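# Place the base upright on the conveyor belt

## Task

Put the base down on the conveyor belt with its open side facing up, then release it from the gripper.

## Robot and tools

Robot: two arms of the yam_ultra type, left_arm and right_arm, each with six revolute joints and a parallel two-finger gripper. The names do not say which side of an image an arm is on. Both grippers are reported in one shared scene frame. Its origin sits on the table top midway between the arms, +z is up, +x points out over the table, and left_arm is on the +y side. left_arm's root is at (-0.005, +0.375, 0) m with quat_wxyz (+0.998, 0, 0, +0.059). right_arm's root is at (+0.042, -0.232, 0) m with quat_wxyz (+1.000, 0, 0, -0.005). The fingers point along the gripper's +z axis and close along its y axis. end_effector_position is the pinch point between the pads, roughly 1 cm short of the fingertips. The printed hand position may be off, more so when the arm is stretched far out.

Joint order, used in every row and every per-joint list: waist (joint1), shoulder (joint2), elbow (joint3), wrist pitch (joint4), wrist yaw (joint5), wrist roll (joint6). Wrist pitch runs opposite to the URDF in all numbers you send or read. URDF ranges in radians: waist -2.618 to 3.054, shoulder 0.000 to 3.142, elbow 0.000 to 3.142, wrist pitch -1.571 to 1.571, wrist yaw -1.571 to 1.571, wrist roll -2.094 to 2.094. The true ends may differ from these by up to 0.036 rad either way.

The row: a flat list of 14 numbers, each in [-1, 1], covering both arms even if only one moves. Entries 1-6 are left_arm's joint offsets and entry 7 its opening; entries 8-14 are the same for right_arm. Joint entries are scaled offsets, not angles: 1.0 equals 1.202 rad (waist), 1.258 (shoulder), 1.238 (elbow), 2.073 (wrist pitch), 2.022 (wrist yaw and wrist roll). The opening entry is absolute: +1 fully open, -1 closed; in between, the fingers go to where grip_measured would read that number.

execute_actions(actions): a list of up to 15 actions; each action is a list of up to 15 rows, one row per 1/30 s step, with the last row held until 15 steps are done. Each row's joint offsets count from the angles at the start of that action, not from the prior row; for the first action in a call they count from the last reported angles. An action that would push a joint more than 0.036 rad beyond its range is refused for both arms; if the first action fails this, or any action is malformed, nothing in the call runs. A joint asked past its real end is stopped there, and the result may say "joint sent to its limit". An empty list just returns state and images.

move(target, speed, blocking): target is one 14-number row, with offsets counted from the "Joint positions" in the most recent result that showed them. All joints follow paths finishing together, so the hand traces a curve; duration is clamped to 0.5-10 s. speed (rad/s, 0.01 to 2, default 0.5) caps the joint with the longest way to go. Finger values are applied at once. The path ignores obstacles and the other arm. The result adds a "move:" line: the ending (done, off_target, moving, held, fault), limits=held or limits=none, and each arm's joint furthest from target. With blocking=false you get control back after 0.5 s; until a result shows the move ended, other moves and actions are refused, so use wait or stop.

wait(seconds): 0 to 10; the arms hold their last command and a running move continues. stop(): brakes a running move, needing room to slow; fingers keep moving. zoom_image(camera, region): enlarges [x0, y0, x1, y1] pixels (max 504 by 504, origin top-left) of one camera's latest image. Cameras, all 504x504: cam_head_left, cam_head_right, cam_high, cam_low, cam_left_wrist, cam_right_wrist. read_manual(section) returns only licence text. finished_scene(scene) ends the current scene by its number, permanently; the base must already be on the belt, upright, and released.

Results: state line left_arm: … | right_arm: … with each pinch position (m) and quat_wxyz. Joint positions and Joint velocities list each arm's six joints (rad, rad/s) then pad gap (m; 0.094 when fully open). Joint targets shows what the joints are currently driven toward. grip_measured is the opening on the command scale, off by up to about 1 mm per gripper. Joint torques follow the joint order and carry offsets and noise. "joint command not followed" means a clearance check altered some joint targets. FAULT or OVER-TEMPERATURE FAULT lines mean an arm was stopped; MOTOR HOT warns from 75 °C.

Motion behaviour: each joint target is kept close to its measured angle (waist 0.202, shoulder 0.258, elbow 0.238, wrist pitch 0.573, wrist yaw and roll 0.522 rad), and targets putting the hand over 70 mm from its measured spot are scaled back, so big changes take several actions; resend any unfinished remainder. Zero offsets may let an arm sag; to hold it, aim back at the desired angles and then push further if it still falls short. The simulation keeps running while you compose a reply.

Gripping: to hold something, command an opening about 0.03 below grip_measured; smaller gaps grip lighter. Pads exert up to roughly 50-62 N, briefly more at first touch.

Avoid: dropping the base or letting it slip, knocking anything off the table (that fails the task), fast or hard contacts, pressing far past contact, and the arms striking each other. Expect occasional small tugs on the held part. Lower the base gently onto the belt with its opening upward before opening the fingers, and keep hot motors from overloading.

Each tool is called after "Emit:" in YAML: its name, and indented under it one key for each argument.

## Session

Emit:
execute_actions:
  actions: []

Scene clock: 0.00 s.
left_arm: end_effector_position=(+0.5098, -0.1626, +0.1331) grip_measured=+1.000 end_effector_quat_wxyz=(+0.698, +0.363, +0.614, -0.061) | right_arm: end_effector_position=(+0.2957, -0.3249, +0.2696) grip_measured=+1.000 end_effector_quat_wxyz=(+0.581, +0.347, +0.733, -0.071)
Joint names: [waist, shoulder, elbow, wrist pitch, wrist yaw, wrist roll]
Joint positions: left_arm=[-0.985  2.732  2.142 -0.571 -0.245  0.443  0.094] | right_arm=[-0.022  0.623  0.699  0.443  0.501  0.504  0.094]
Joint velocities: left_arm=[-0.012 -0.002 -0.002  0.095  0.051  0.037  0.   ] | right_arm=[ 0.022  0.007 -0.007 -0.066 -0.022  0.007  0.   ]
Joint torques (N m, as the arm reports them, + toward a larger Joint positions number): no reading
Motor temperatures (°C, as the motors report them): left_arm=[28 27 28 25 25 29] | right_arm=[28 28 27 27 26 26]
Joint targets: left_arm=[-0.985 2.726 2.148 -0.564 -0.245 0.442] | right_arm=[-0.022 0.617 0.703 0.456 0.504 0.503]

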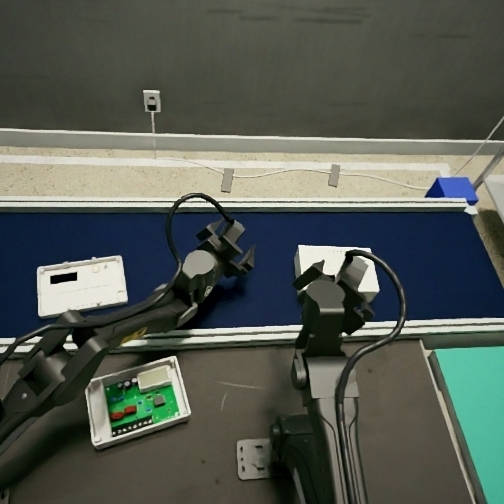

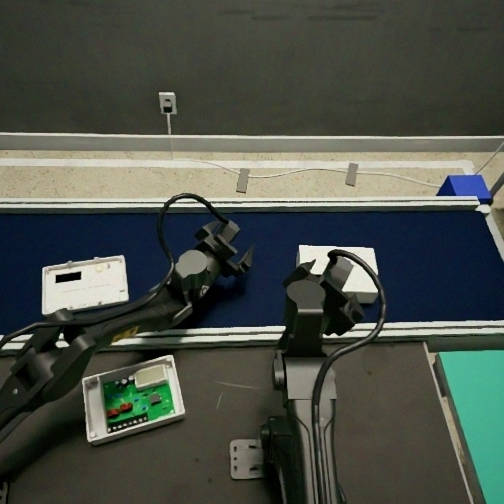

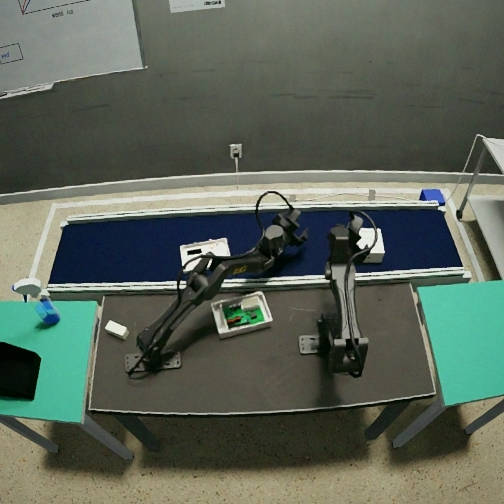

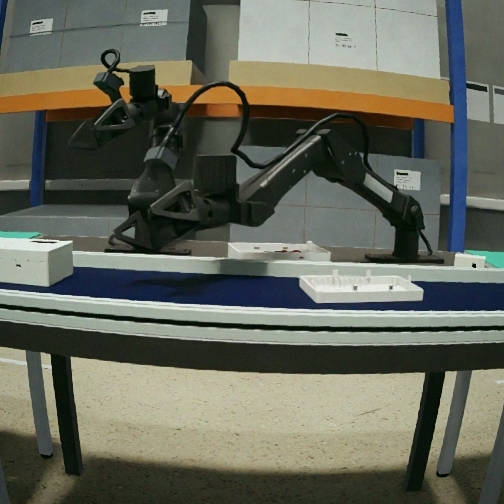

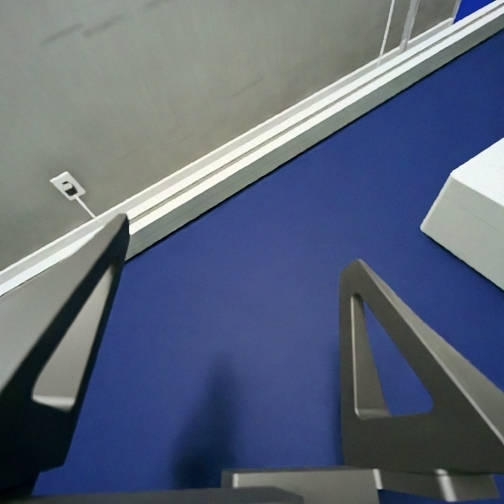

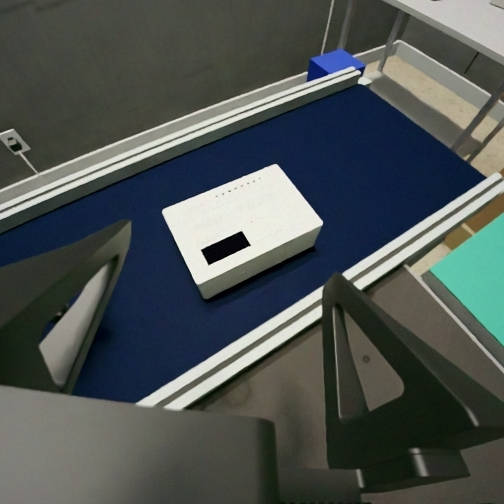

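Emit:
move:
  target: [-0.1,-0.603,-0.046,1,0.121,-0.219,1,-0.5,-0.2,-0.2,0,0,0,1]
  speed: 1.5

Scene clock: 3.03 s.
left_arm: end_effector_position=(+0.2278, +0.0338, +0.2090) grip_measured=+1.000 end_effector_quat_wxyz=(+0.095, +0.472, +0.875, -0.046) | right_arm: end_effector_position=(+0.1777, -0.4337, +0.2169) grip_measured=+1.000 end_effector_quat_wxyz=(+0.537, +0.545, +0.600, -0.236)
Joint names: [waist, shoulder, elbow, wrist pitch, wrist yaw, wrist roll]
Joint positions: left_arm=[-1.097  1.982  2.112  1.49  -0.007  0.011  0.094] | right_arm=[-0.614  0.394  0.467  0.437  0.498  0.504  0.094]
Joint velocities: left_arm=[ 0.002 -0.012  0.002  0.11   0.051  0.007  0.   ] | right_arm=[-0.012 -0.007  0.012  0.066  0.007  0.066  0.   ]
Joint torques (N m, as the arm reports them, + toward a larger Joint positions number): left_arm=[ -0.56 -11.93   4.84  -0.69   0.04  -0.11] | right_arm=[-0.7   0.08  5.45 -1.86  0.09 -0.01]
Motor temperatures (°C, as the motors report them): left_arm=[28 28 29 25 25 29] | right_arm=[28 28 27 28 26 26]
Joint targets: left_arm=[-1.105 1.973 2.085 1.502 -0.000 0.000] | right_arm=[-0.623 0.371 0.451 0.443 0.501 0.504]
move: off_target (left_arm, right_arm); limits=none; left_arm: farthest joint: the elbow, 0.027 radians from its target (0.057 radians at the start); right_arm: farthest joint: the shoulder, 0.022 radians from its target (0.251 radians at the start)

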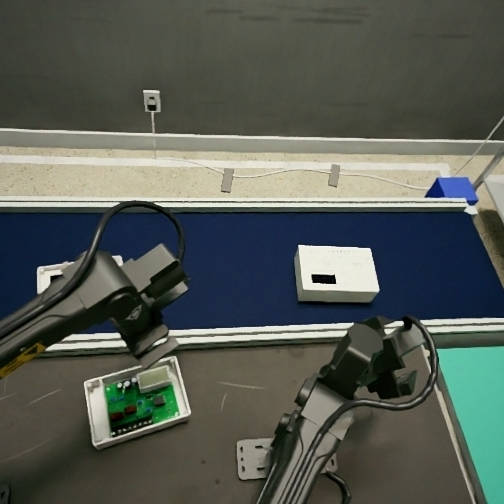

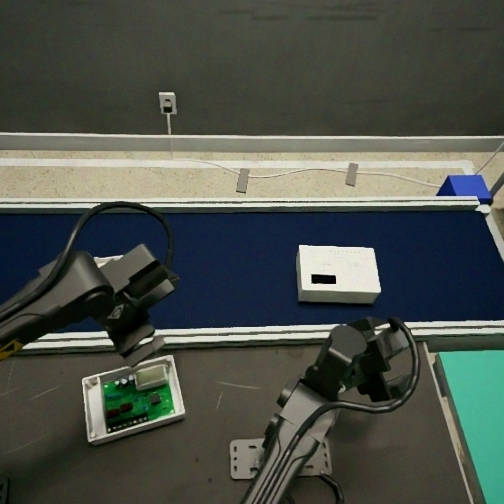

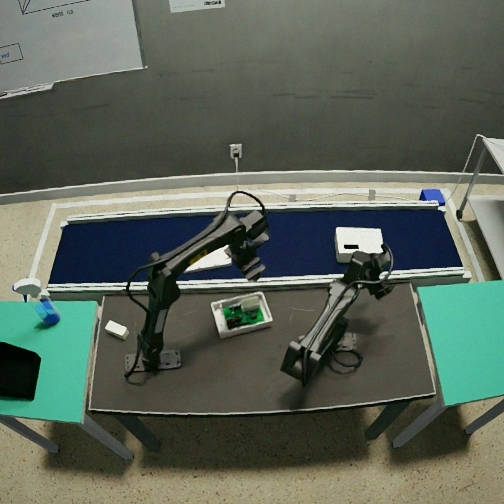

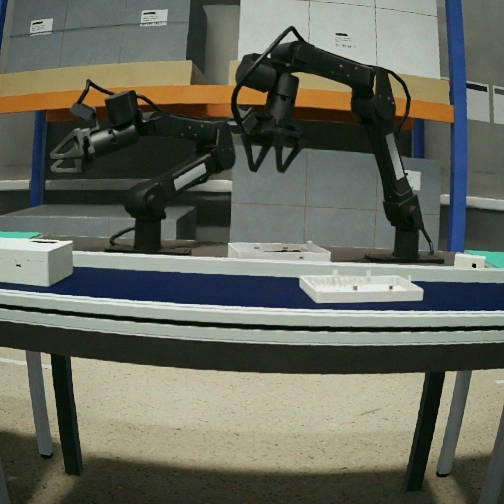

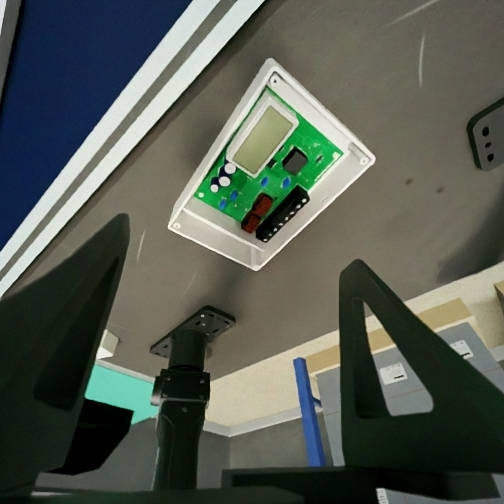

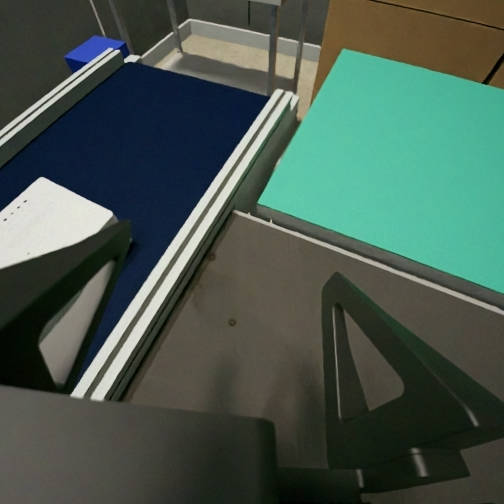

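Emit:
zoom_image:
  camera: "cam_head_left"
  region: [70,340,210,460]

Emit:
zoom_image:
  camera: "cam_left_wrist"
  region: [150,40,400,290]

Region (70, 340, 210, 460) of cam_head_left's 504x504 image, scaled by 3.600, with more detail than that image has; it fills the top 432 rows of this view, and the rest is white.

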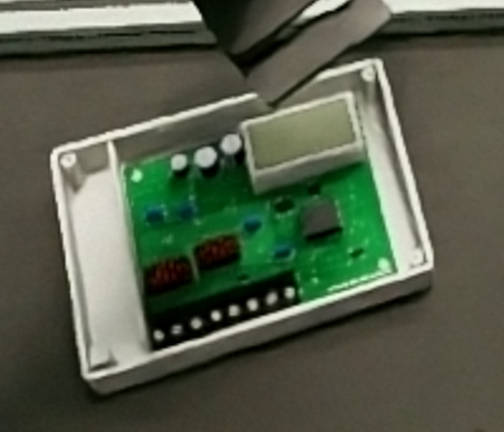

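Region (150, 40, 400, 290) of cam_left_wrist's 504x504 image, scaled by 2.016, with more detail than that image has.

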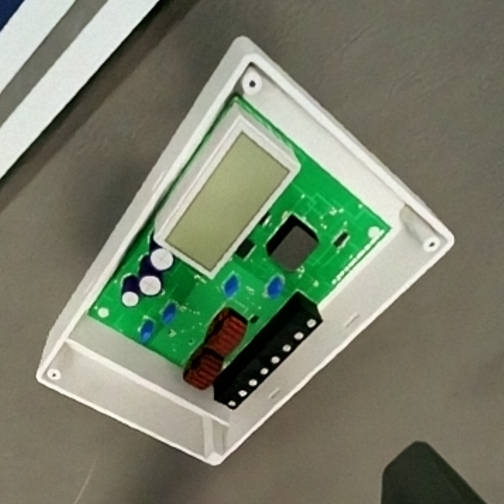

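Emit:
move:
  target: [-0.225,-0.135,-0.525,-0.125,0,0,-0.3,0,0,0,0,0,0,1]
  speed: 1.0

Scene clock: 4.90 s.
left_arm: end_effector_position=(+0.1039, +0.0603, +0.0935) grip_measured=-0.297 end_effector_quat_wxyz=(-0.012, +0.588, +0.809, +0.013) | right_arm: end_effector_position=(+0.1777, -0.4337, +0.2169) grip_measured=+1.000 end_effector_quat_wxyz=(+0.537, +0.545, +0.600, -0.236)
Joint names: [waist, shoulder, elbow, wrist pitch, wrist yaw, wrist roll]
Joint positions: left_arm=[-1.364  1.844  1.48   1.243 -0.007  0.011  0.033] | right_arm=[-0.614  0.394  0.467  0.437  0.498  0.504  0.094]
Joint velocities: left_arm=[ 0.002  0.002 -0.012 -0.007  0.022 -0.037  0.001] | right_arm=[-0.007  0.007  0.002  0.037  0.007  0.022  0.   ]
Joint torques (N m, as the arm reports them, + toward a larger Joint positions number): left_arm=[ -0.12 -12.47   5.71  -0.45  -0.01  -0.01] | right_arm=[ 0.04  1.86  6.5  -1.92  0.06 -0.01]
Motor temperatures (°C, as the motors report them): left_arm=[28 28 29 25 25 29] | right_arm=[28 28 28 29 26 26]
Joint targets: left_arm=[-1.367 1.812 1.463 1.231 -0.007 0.011] | right_arm=[-0.614 0.394 0.467 0.437 0.498 0.504]
move: off_target (left_arm); limits=none; left_arm: farthest joint: the shoulder, 0.032 radians from its target (0.170 radians at the start); right_arm: farthest joint: the waist, 0.000 radians from its target (0.000 radians at the start)

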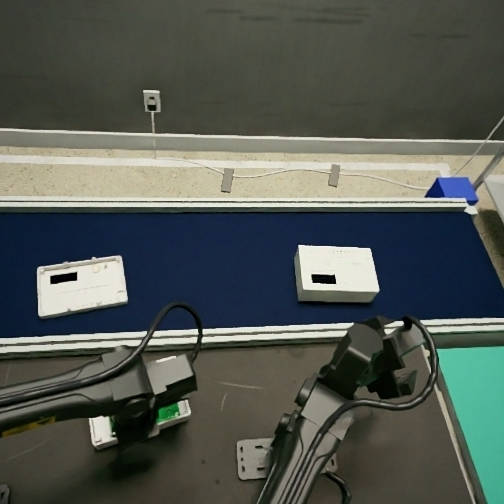

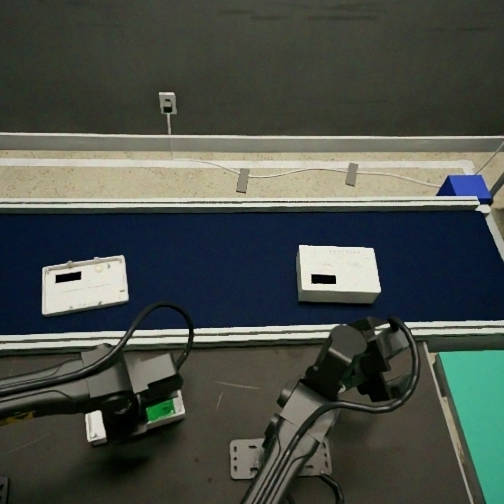

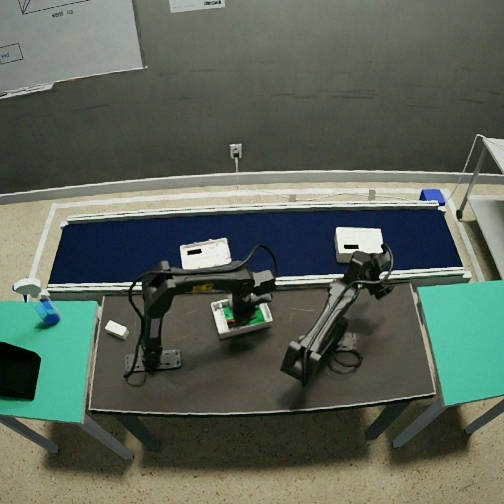

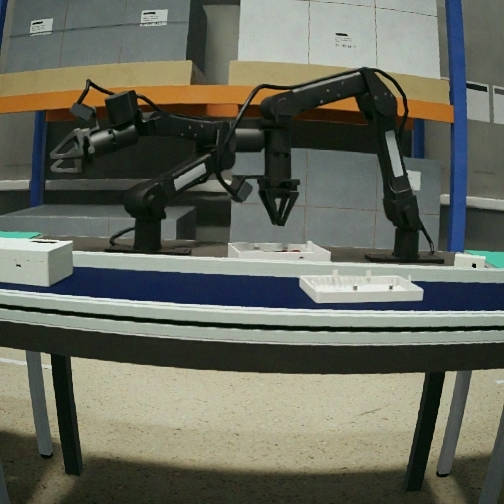

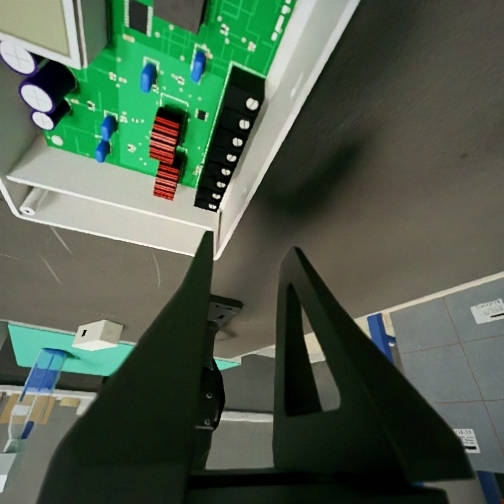

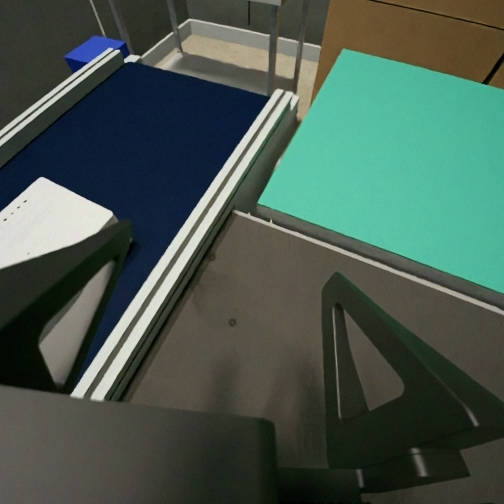

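Emit:
move:
  target: [0,-0.014,-0.113,-0.085,0,0.05,-0.5,0,0,0,0,0,0,1]

Scene clock: 8.00 s.
left_arm: end_effector_position=(+0.1056, +0.0552, +0.0634) grip_measured=-0.497 end_effector_quat_wxyz=(+0.005, +0.624, +0.782, +0.001) | right_arm: end_effector_position=(+0.1777, -0.4337, +0.2169) grip_measured=+1.000 end_effector_quat_wxyz=(+0.537, +0.545, +0.600, -0.236)
Joint names: [waist, shoulder, elbow, wrist pitch, wrist yaw, wrist roll]
Joint positions: left_arm=[-1.364  1.844  1.359  1.078 -0.007  0.101  0.024] | right_arm=[-0.614  0.394  0.467  0.437  0.498  0.504  0.094]
Joint velocities: left_arm=[ 0.007 -0.002  0.007 -0.022 -0.081 -0.022  0.001] | right_arm=[-0.007 -0.012  0.012  0.037 -0.051  0.037  0.   ]
Joint torques (N m, as the arm reports them, + toward a larger Joint positions number): left_arm=[  0.11 -11.23   5.59  -0.55  -0.01   0.14] | right_arm=[ 0.04  1.88  6.49 -1.92  0.06 -0.01]
Motor temperatures (°C, as the motors report them): left_arm=[28 29 29 25 25 29] | right_arm=[28 28 28 30 26 26]
Joint targets: left_arm=[-1.364 1.826 1.340 1.067 -0.007 0.112] | right_arm=[-0.614 0.394 0.467 0.437 0.498 0.504]
move: done; limits=none; left_arm: farthest joint: the elbow, 0.019 radians from its target (0.140 radians at the start); right_arm: farthest joint: the waist, 0.000 radians from its target (0.000 radians at the start)

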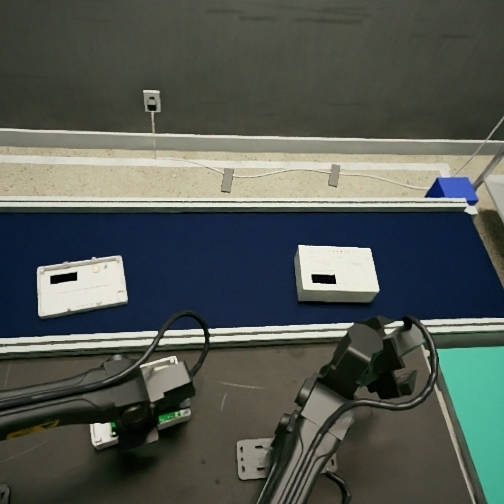

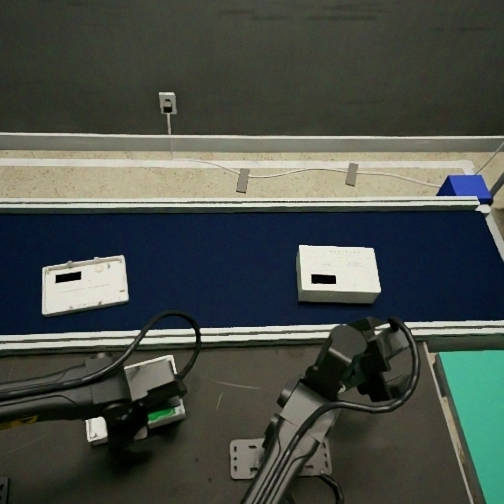

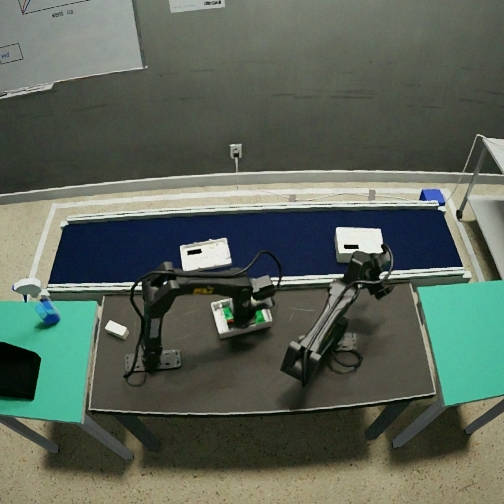

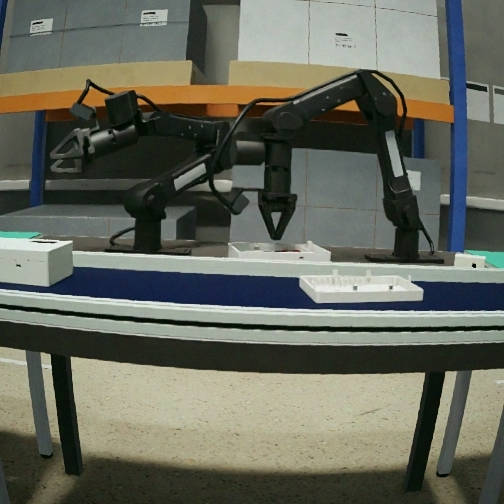

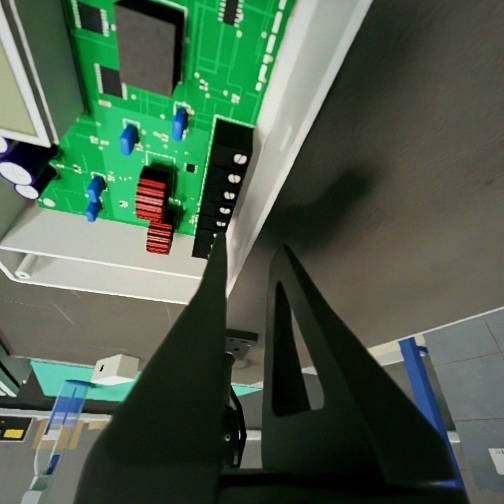

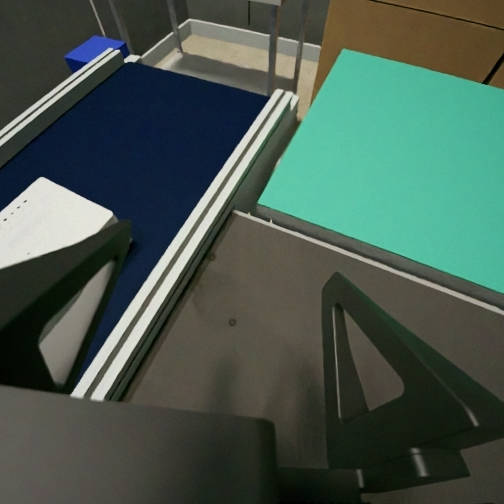

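Emit:
move:
  target: [-0.03,0.075,0.12,0.01,0,0.045,-0.55,0,0,0,0,0,0,1]

Scene clock: 9.20 s.
left_arm: end_effector_position=(+0.1048, +0.0249, +0.0663) grip_measured=-0.547 end_effector_quat_wxyz=(+0.017, +0.665, +0.747, -0.006) | right_arm: end_effector_position=(+0.1777, -0.4337, +0.2169) grip_measured=+1.000 end_effector_quat_wxyz=(+0.537, +0.545, +0.600, -0.236)
Joint names: [waist, shoulder, elbow, wrist pitch, wrist yaw, wrist roll]
Joint positions: left_arm=[-1.393  1.923  1.476  1.089 -0.007  0.181  0.021] | right_arm=[-0.614  0.394  0.467  0.437  0.498  0.504  0.094]
Joint velocities: left_arm=[-0.007 -0.007 -0.002  0.007  0.022  0.051 -0.   ] | right_arm=[-0.007 -0.002 -0.002 -0.081 -0.022 -0.007  0.   ]
Joint torques (N m, as the arm reports them, + toward a larger Joint positions number): left_arm=[-0.33 -9.51 10.32 -0.39  0.    0.08] | right_arm=[ 0.    1.87  6.51 -1.92  0.06  0.  ]
Motor temperatures (°C, as the motors report them): left_arm=[28 29 29 25 25 29] | right_arm=[28 28 28 30 26 26]
Joint targets: left_arm=[-1.400 1.938 1.508 1.099 -0.007 0.192] | right_arm=[-0.614 0.394 0.467 0.437 0.498 0.504]
move: off_target (left_arm); limits=none; left_arm: farthest joint: the elbow, 0.031 radians from its target (0.148 radians at the start); right_arm: farthest joint: the waist, 0.000 radians from its target (0.000 radians at the start)

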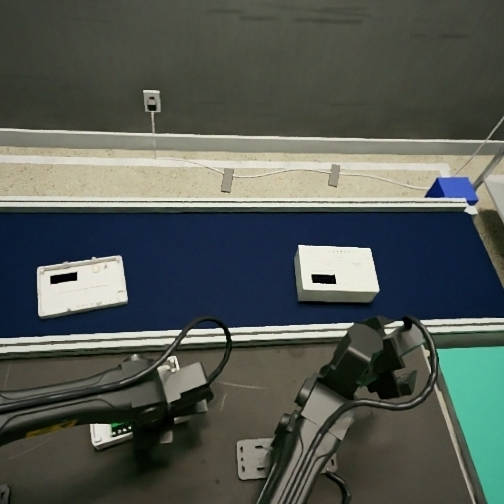

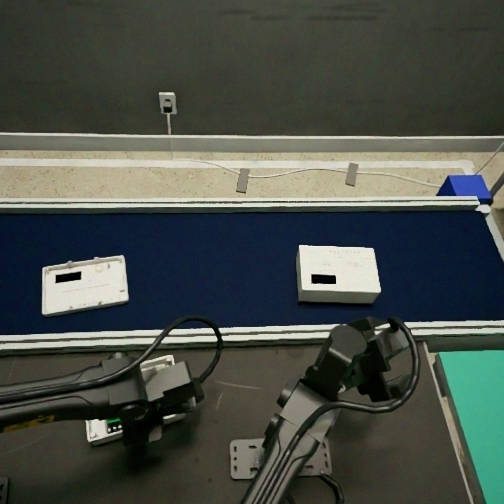

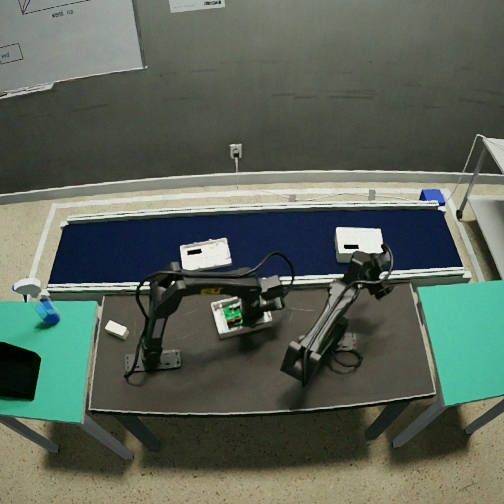

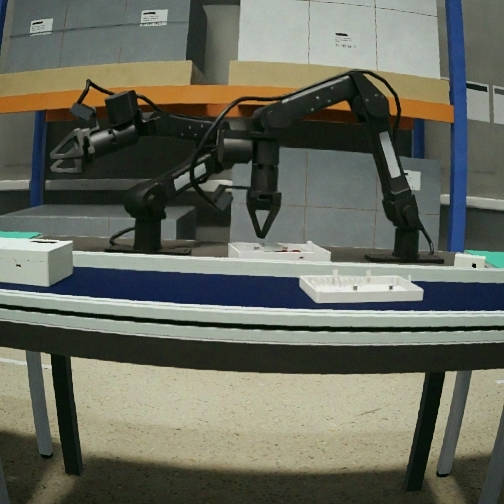

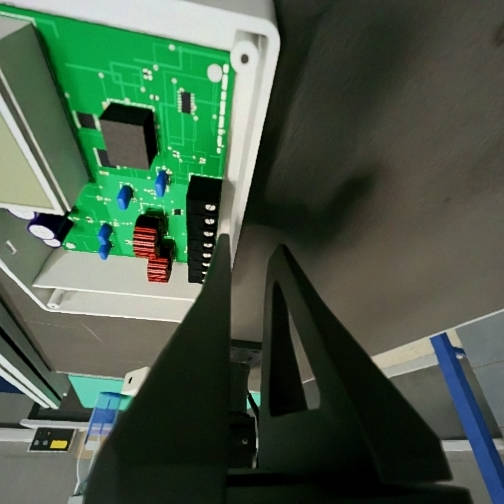

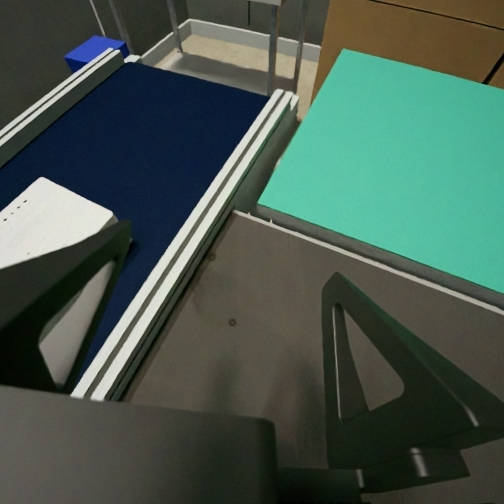

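Emit:
move:
  target: [0.016,0.035,-0.108,-0.08,0,0,-0.55,0,0,0,0,0,0,1]
  speed: 0.3

Scene clock: 10.23 s.
left_arm: end_effector_position=(+0.1026, +0.0280, +0.0294) grip_measured=-0.548 end_effector_quat_wxyz=(+0.011, +0.664, +0.748, -0.011) | right_arm: end_effector_position=(+0.1777, -0.4337, +0.2169) grip_measured=+1.000 end_effector_quat_wxyz=(+0.537, +0.545, +0.600, -0.236)
Joint names: [waist, shoulder, elbow, wrist pitch, wrist yaw, wrist roll]
Joint positions: left_arm=[-1.389  1.952  1.364  0.952  0.007  0.181  0.021] | right_arm=[-0.614  0.394  0.467  0.437  0.498  0.504  0.094]
Joint velocities: left_arm=[ 0.012 -0.012 -0.002  0.037 -0.051  0.037  0.001] | right_arm=[ 0.012 -0.017 -0.012  0.081 -0.022 -0.022  0.   ]
Joint torques (N m, as the arm reports them, + toward a larger Joint positions number): left_arm=[ 1.3  -9.44  5.16 -0.77 -0.12 -0.02] | right_arm=[ 0.01  1.85  6.52 -1.92  0.06 -0.01]
Motor temperatures (°C, as the motors report them): left_arm=[28 29 29 25 25 29] | right_arm=[28 28 28 30 26 26]
Joint targets: left_arm=[-1.373 1.967 1.342 0.923 -0.007 0.181] | right_arm=[-0.614 0.394 0.467 0.437 0.498 0.504]
move: off_target (left_arm); limits=none; left_arm: farthest joint: the wrist pitch, 0.029 radians from its target (0.166 radians at the start); right_arm: farthest joint: the waist, 0.000 radians from its target (0.000 radians at the start)

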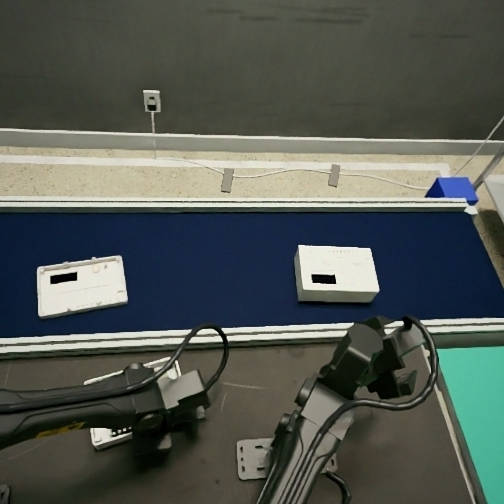

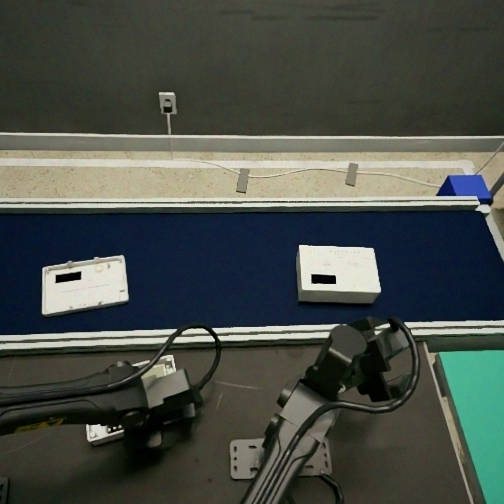

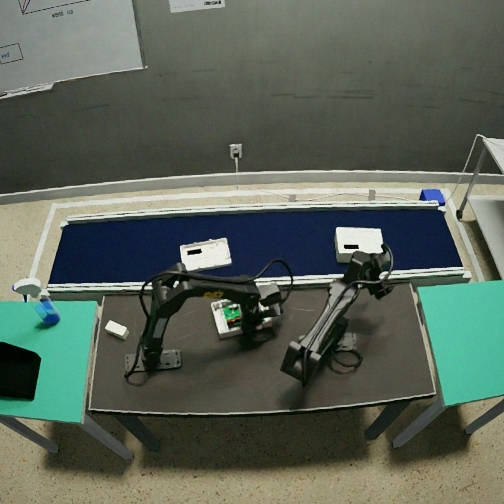

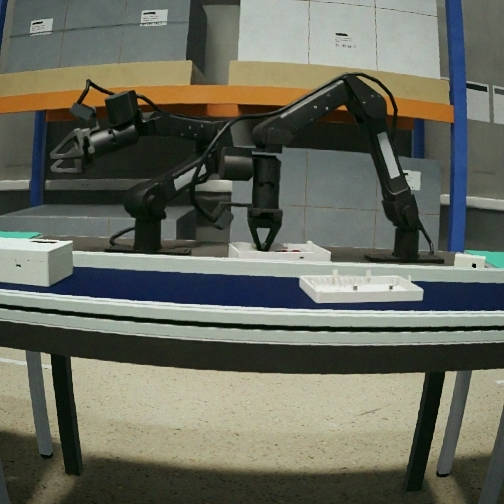

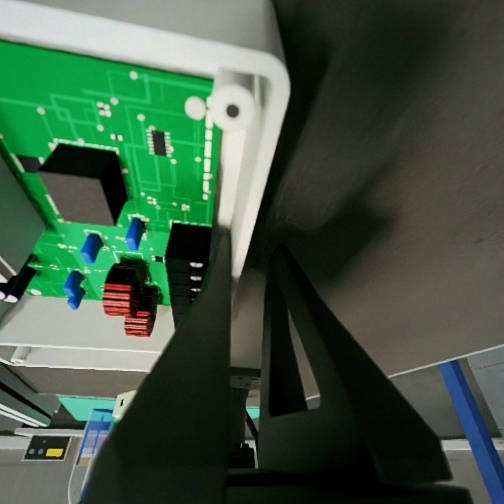

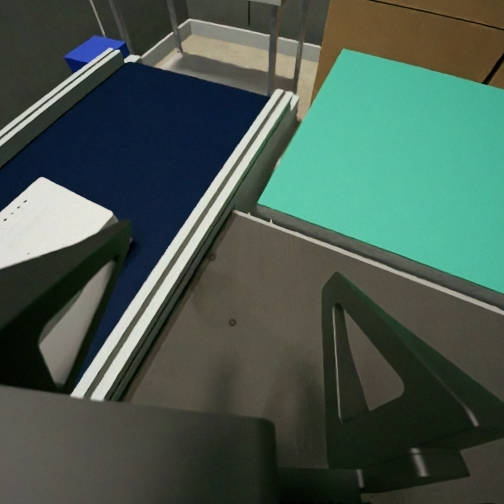

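Emit:
move:
  target: [0.02,0.02,-0.025,-0.01,0,0,-0.7,0,0,0,0,0,0,1]
  speed: 0.2

Emit:
move:
  target: [0,0,0,0,0,0,-1,0,0,0,0,0,0,1]

Emit:
move:
  target: [0,-0.05,0.37,0.24,0,0,-1,0,0,0,0,0,0,1]
  speed: 0.5

Scene clock: 11.20 s.
left_arm: end_effector_position=(+0.1048, +0.0282, +0.0294) grip_measured=-0.697 end_effector_quat_wxyz=(+0.011, +0.660, +0.751, -0.014) | right_arm: end_effector_position=(+0.1777, -0.4337, +0.2169) grip_measured=+1.000 end_effector_quat_wxyz=(+0.537, +0.545, +0.600, -0.236)
Joint names: [waist, shoulder, elbow, wrist pitch, wrist yaw, wrist roll]
Joint positions: left_arm=[-1.38   1.952  1.364  0.951  0.013  0.181  0.014] | right_arm=[-0.614  0.394  0.467  0.437  0.498  0.504  0.094]
Joint velocities: left_arm=[-0.007  0.002  0.007 -0.066  0.022  0.007 -0.   ] | right_arm=[-0.002 -0.012  0.002 -0.022 -0.051 -0.007  0.   ]
Joint torques (N m, as the arm reports them, + toward a larger Joint positions number): left_arm=[ 1.22 -8.61  4.34 -0.67 -0.06 -0.02] | right_arm=[ 0.03  1.87  6.51 -1.92  0.06  0.  ]
Motor temperatures (°C, as the motors report them): left_arm=[28 29 29 25 25 29] | right_arm=[28 28 28 30 26 26]
Joint targets: left_arm=[-1.365 1.977 1.333 0.932 0.007 0.181] | right_arm=[-0.614 0.394 0.467 0.437 0.498 0.504]
move: off_target (left_arm); limits=none; left_arm: farthest joint: the elbow, 0.031 radians from its target (0.031 radians at the start); right_arm: farthest joint: the waist, 0.000 radians from its target (0.000 radians at the start)

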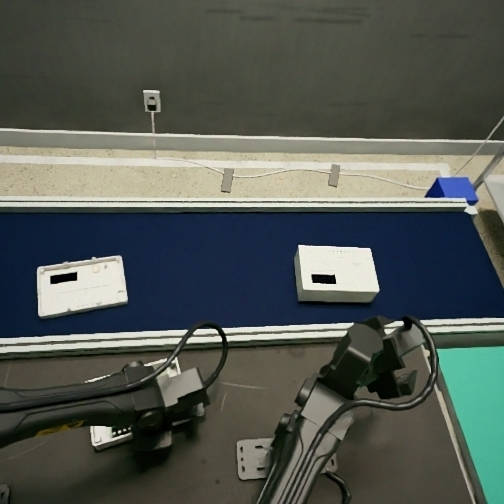

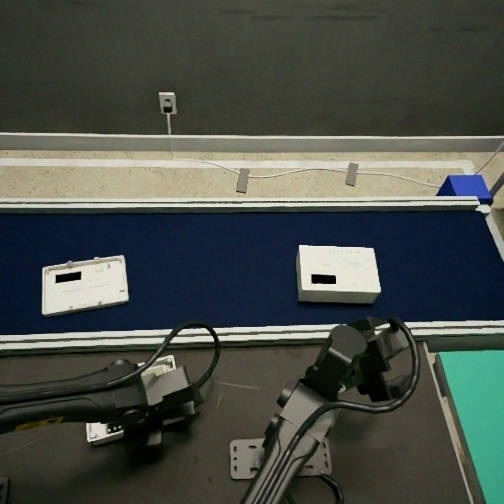

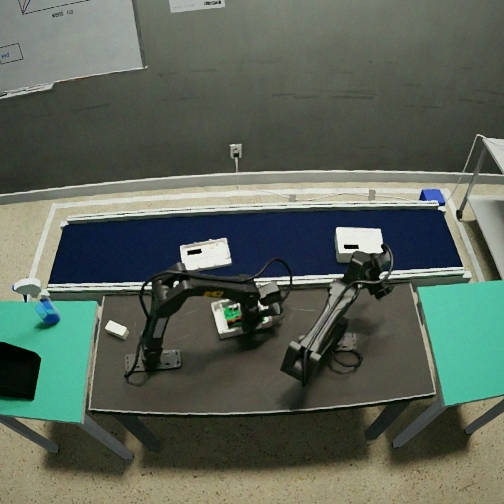

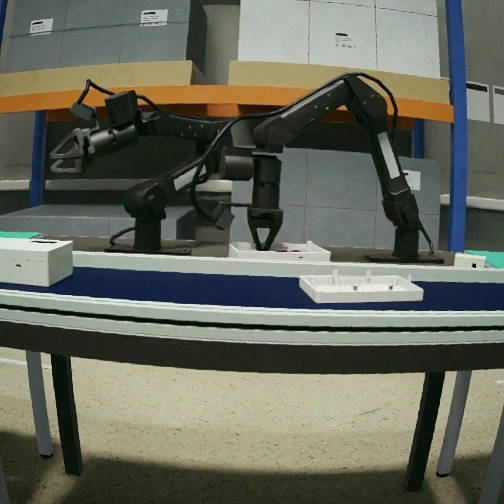

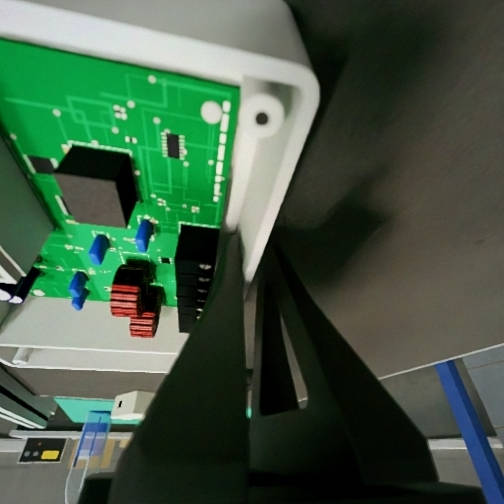

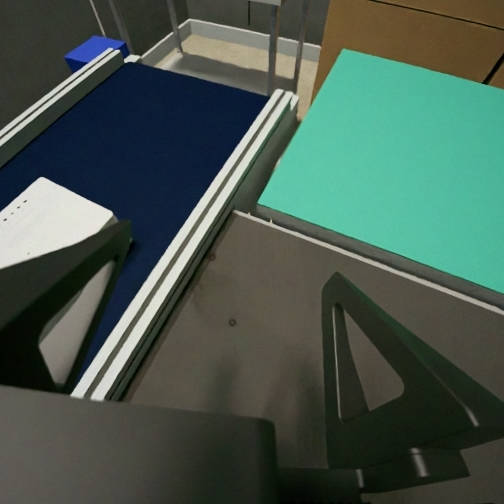

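Scene clock: 11.70 s.
left_arm: end_effector_position=(+0.1050, +0.0288, +0.0294) grip_measured=-0.960 end_effector_quat_wxyz=(+0.010, +0.660, +0.751, -0.013) | right_arm: end_effector_position=(+0.1777, -0.4337, +0.2169) grip_measured=+1.000 end_effector_quat_wxyz=(+0.537, +0.545, +0.600, -0.236)
Joint names: [waist, shoulder, elbow, wrist pitch, wrist yaw, wrist roll]
Joint positions: left_arm=[-1.379  1.952  1.364  0.952  0.013  0.18   0.002] | right_arm=[-0.614  0.394  0.467  0.437  0.498  0.504  0.094]
Joint velocities: left_arm=[ 0.007 -0.022  0.002  0.11  -0.007 -0.022  0.001] | right_arm=[ 0.017 -0.002 -0.022  0.022  0.022  0.007  0.   ]
Joint torques (N m, as the arm reports them, + toward a larger Joint positions number): left_arm=[  0.04 -10.74   7.15  -0.49   0.01  -0.01] | right_arm=[ 0.03  1.85  6.5  -1.92  0.07 -0.01]
Motor temperatures (°C, as the motors report them): left_arm=[28 29 29 25 25 29] | right_arm=[28 28 28 30 26 26]
Joint targets: left_arm=[-1.380 1.952 1.364 0.950 0.013 0.181] | right_arm=[-0.614 0.394 0.467 0.437 0.498 0.504]
move: done; limits=none; left_arm: farthest joint: the waist, 0.001 radians from its target (0.000 radians at the start); right_arm: farthest joint: the waist, 0.000 radians from its target (0.000 radians at the start)

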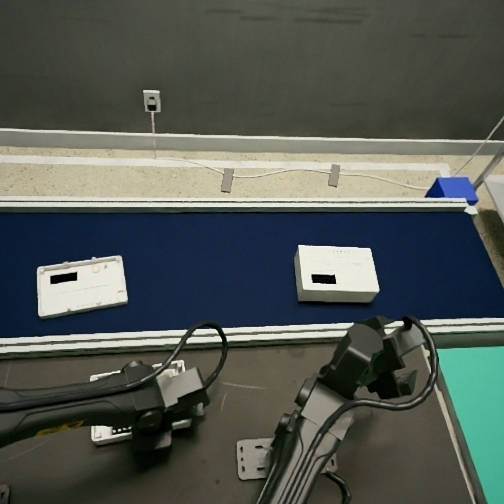

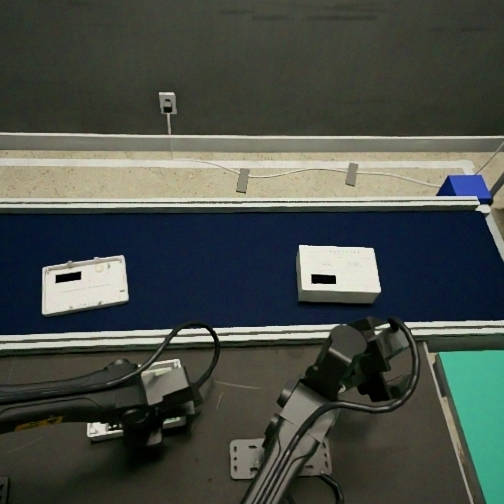

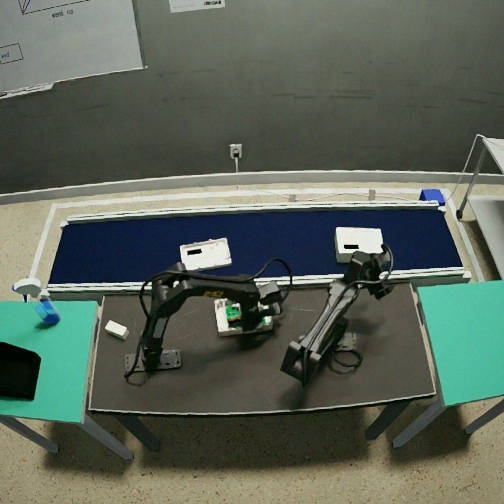

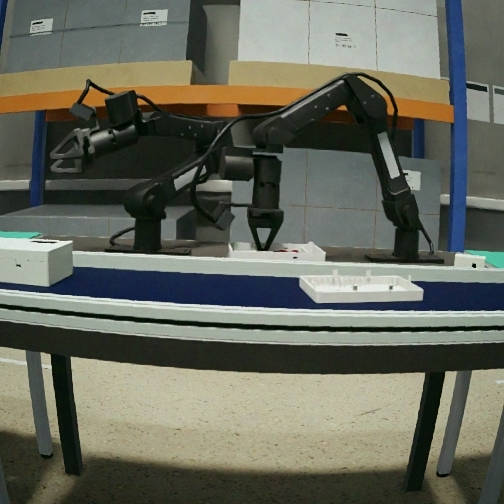

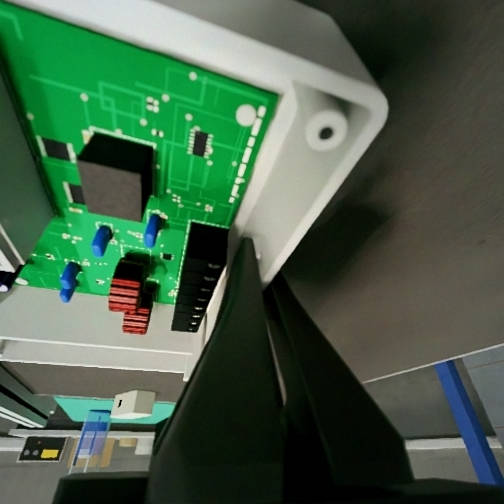

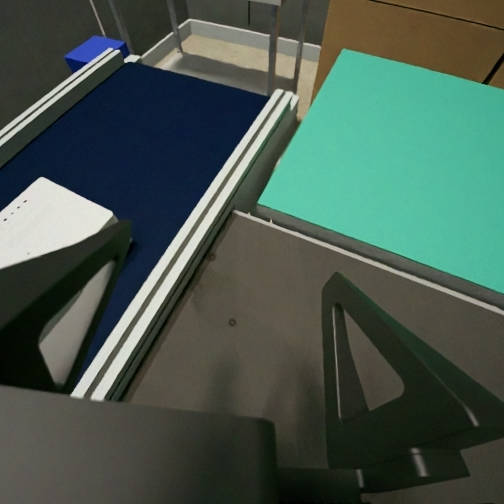

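Scene clock: 13.40 s.
left_arm: end_effector_position=(+0.1029, +0.0299, +0.1477) grip_measured=-0.960 end_effector_quat_wxyz=(-0.002, +0.660, +0.751, -0.011) | right_arm: end_effector_position=(+0.1777, -0.4337, +0.2169) grip_measured=+1.000 end_effector_quat_wxyz=(+0.537, +0.545, +0.600, -0.236)
Joint names: [waist, shoulder, elbow, wrist pitch, wrist yaw, wrist roll]
Joint positions: left_arm=[-1.379  1.914  1.789  1.438  0.022  0.18   0.002] | right_arm=[-0.614  0.394  0.467  0.437  0.498  0.504  0.094]
Joint velocities: left_arm=[ 0.007  0.007 -0.017  0.022  0.125 -0.022 -0.   ] | right_arm=[ 0.002  0.007 -0.007 -0.007 -0.051  0.037  0.   ]
Joint torques (N m, as the arm reports them, + toward a larger Joint positions number): left_arm=[  0.1  -12.61  10.49  -0.3   -0.08  -0.02] | right_arm=[ 0.02  1.88  6.5  -1.92  0.07 -0.01]
Motor temperatures (°C, as the motors report them): left_arm=[28 29 29 25 25 29] | right_arm=[28 28 28 31 26 26]
Joint targets: left_arm=[-1.379 1.889 1.823 1.450 0.012 0.180] | right_arm=[-0.614 0.394 0.467 0.437 0.498 0.504]
move: off_target (left_arm); limits=none; left_arm: farthest joint: the elbow, 0.033 radians from its target (0.458 radians at the start); right_arm: farthest joint: the waist, 0.000 radians from its target (0.000 radians at the start)

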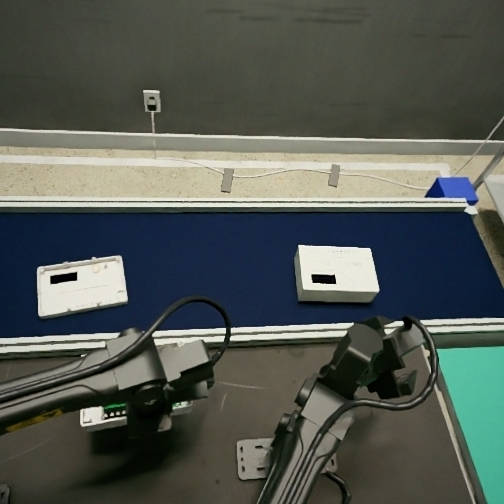

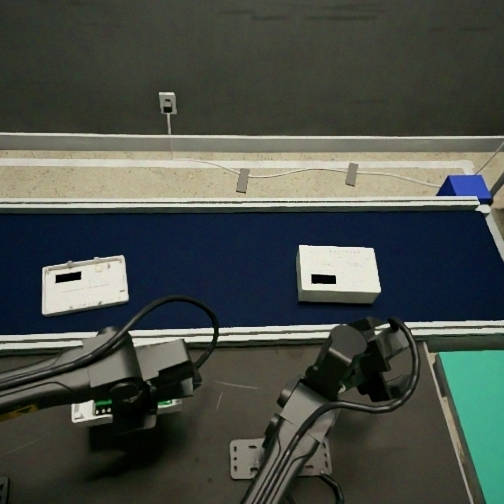

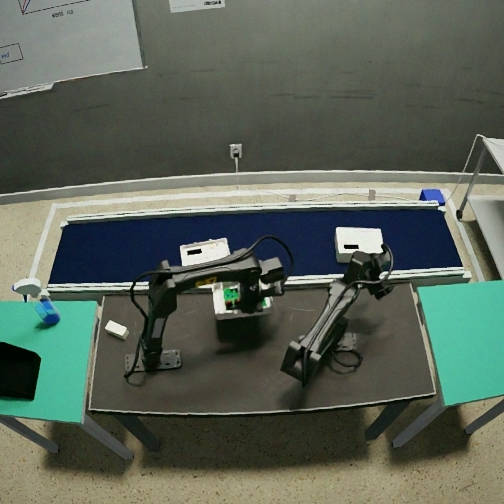

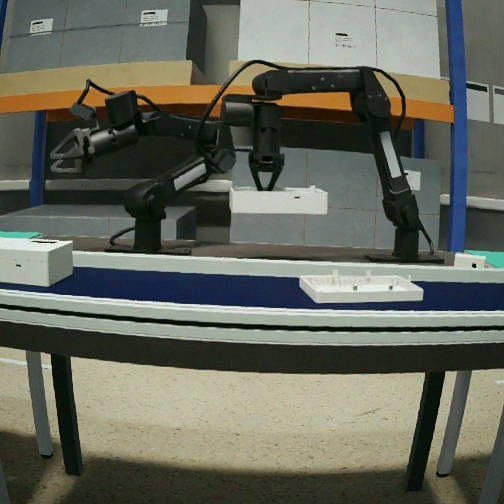

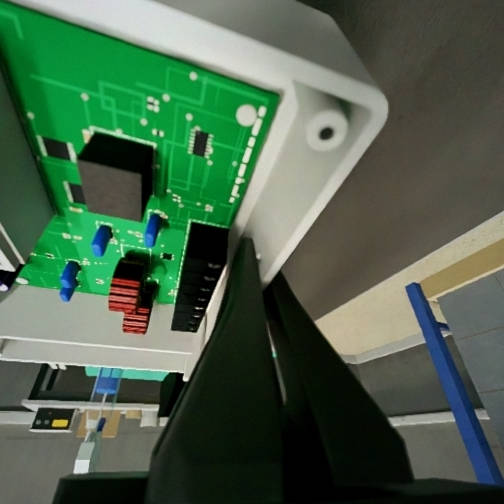

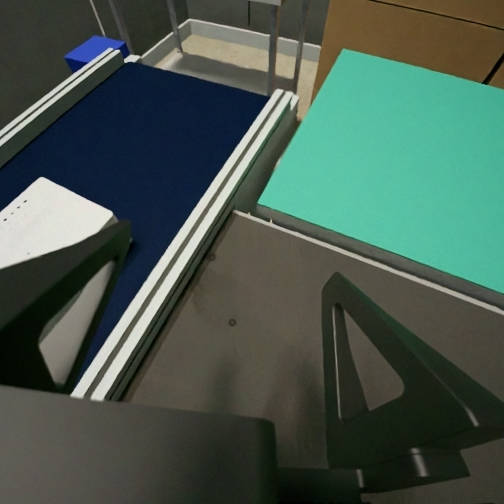

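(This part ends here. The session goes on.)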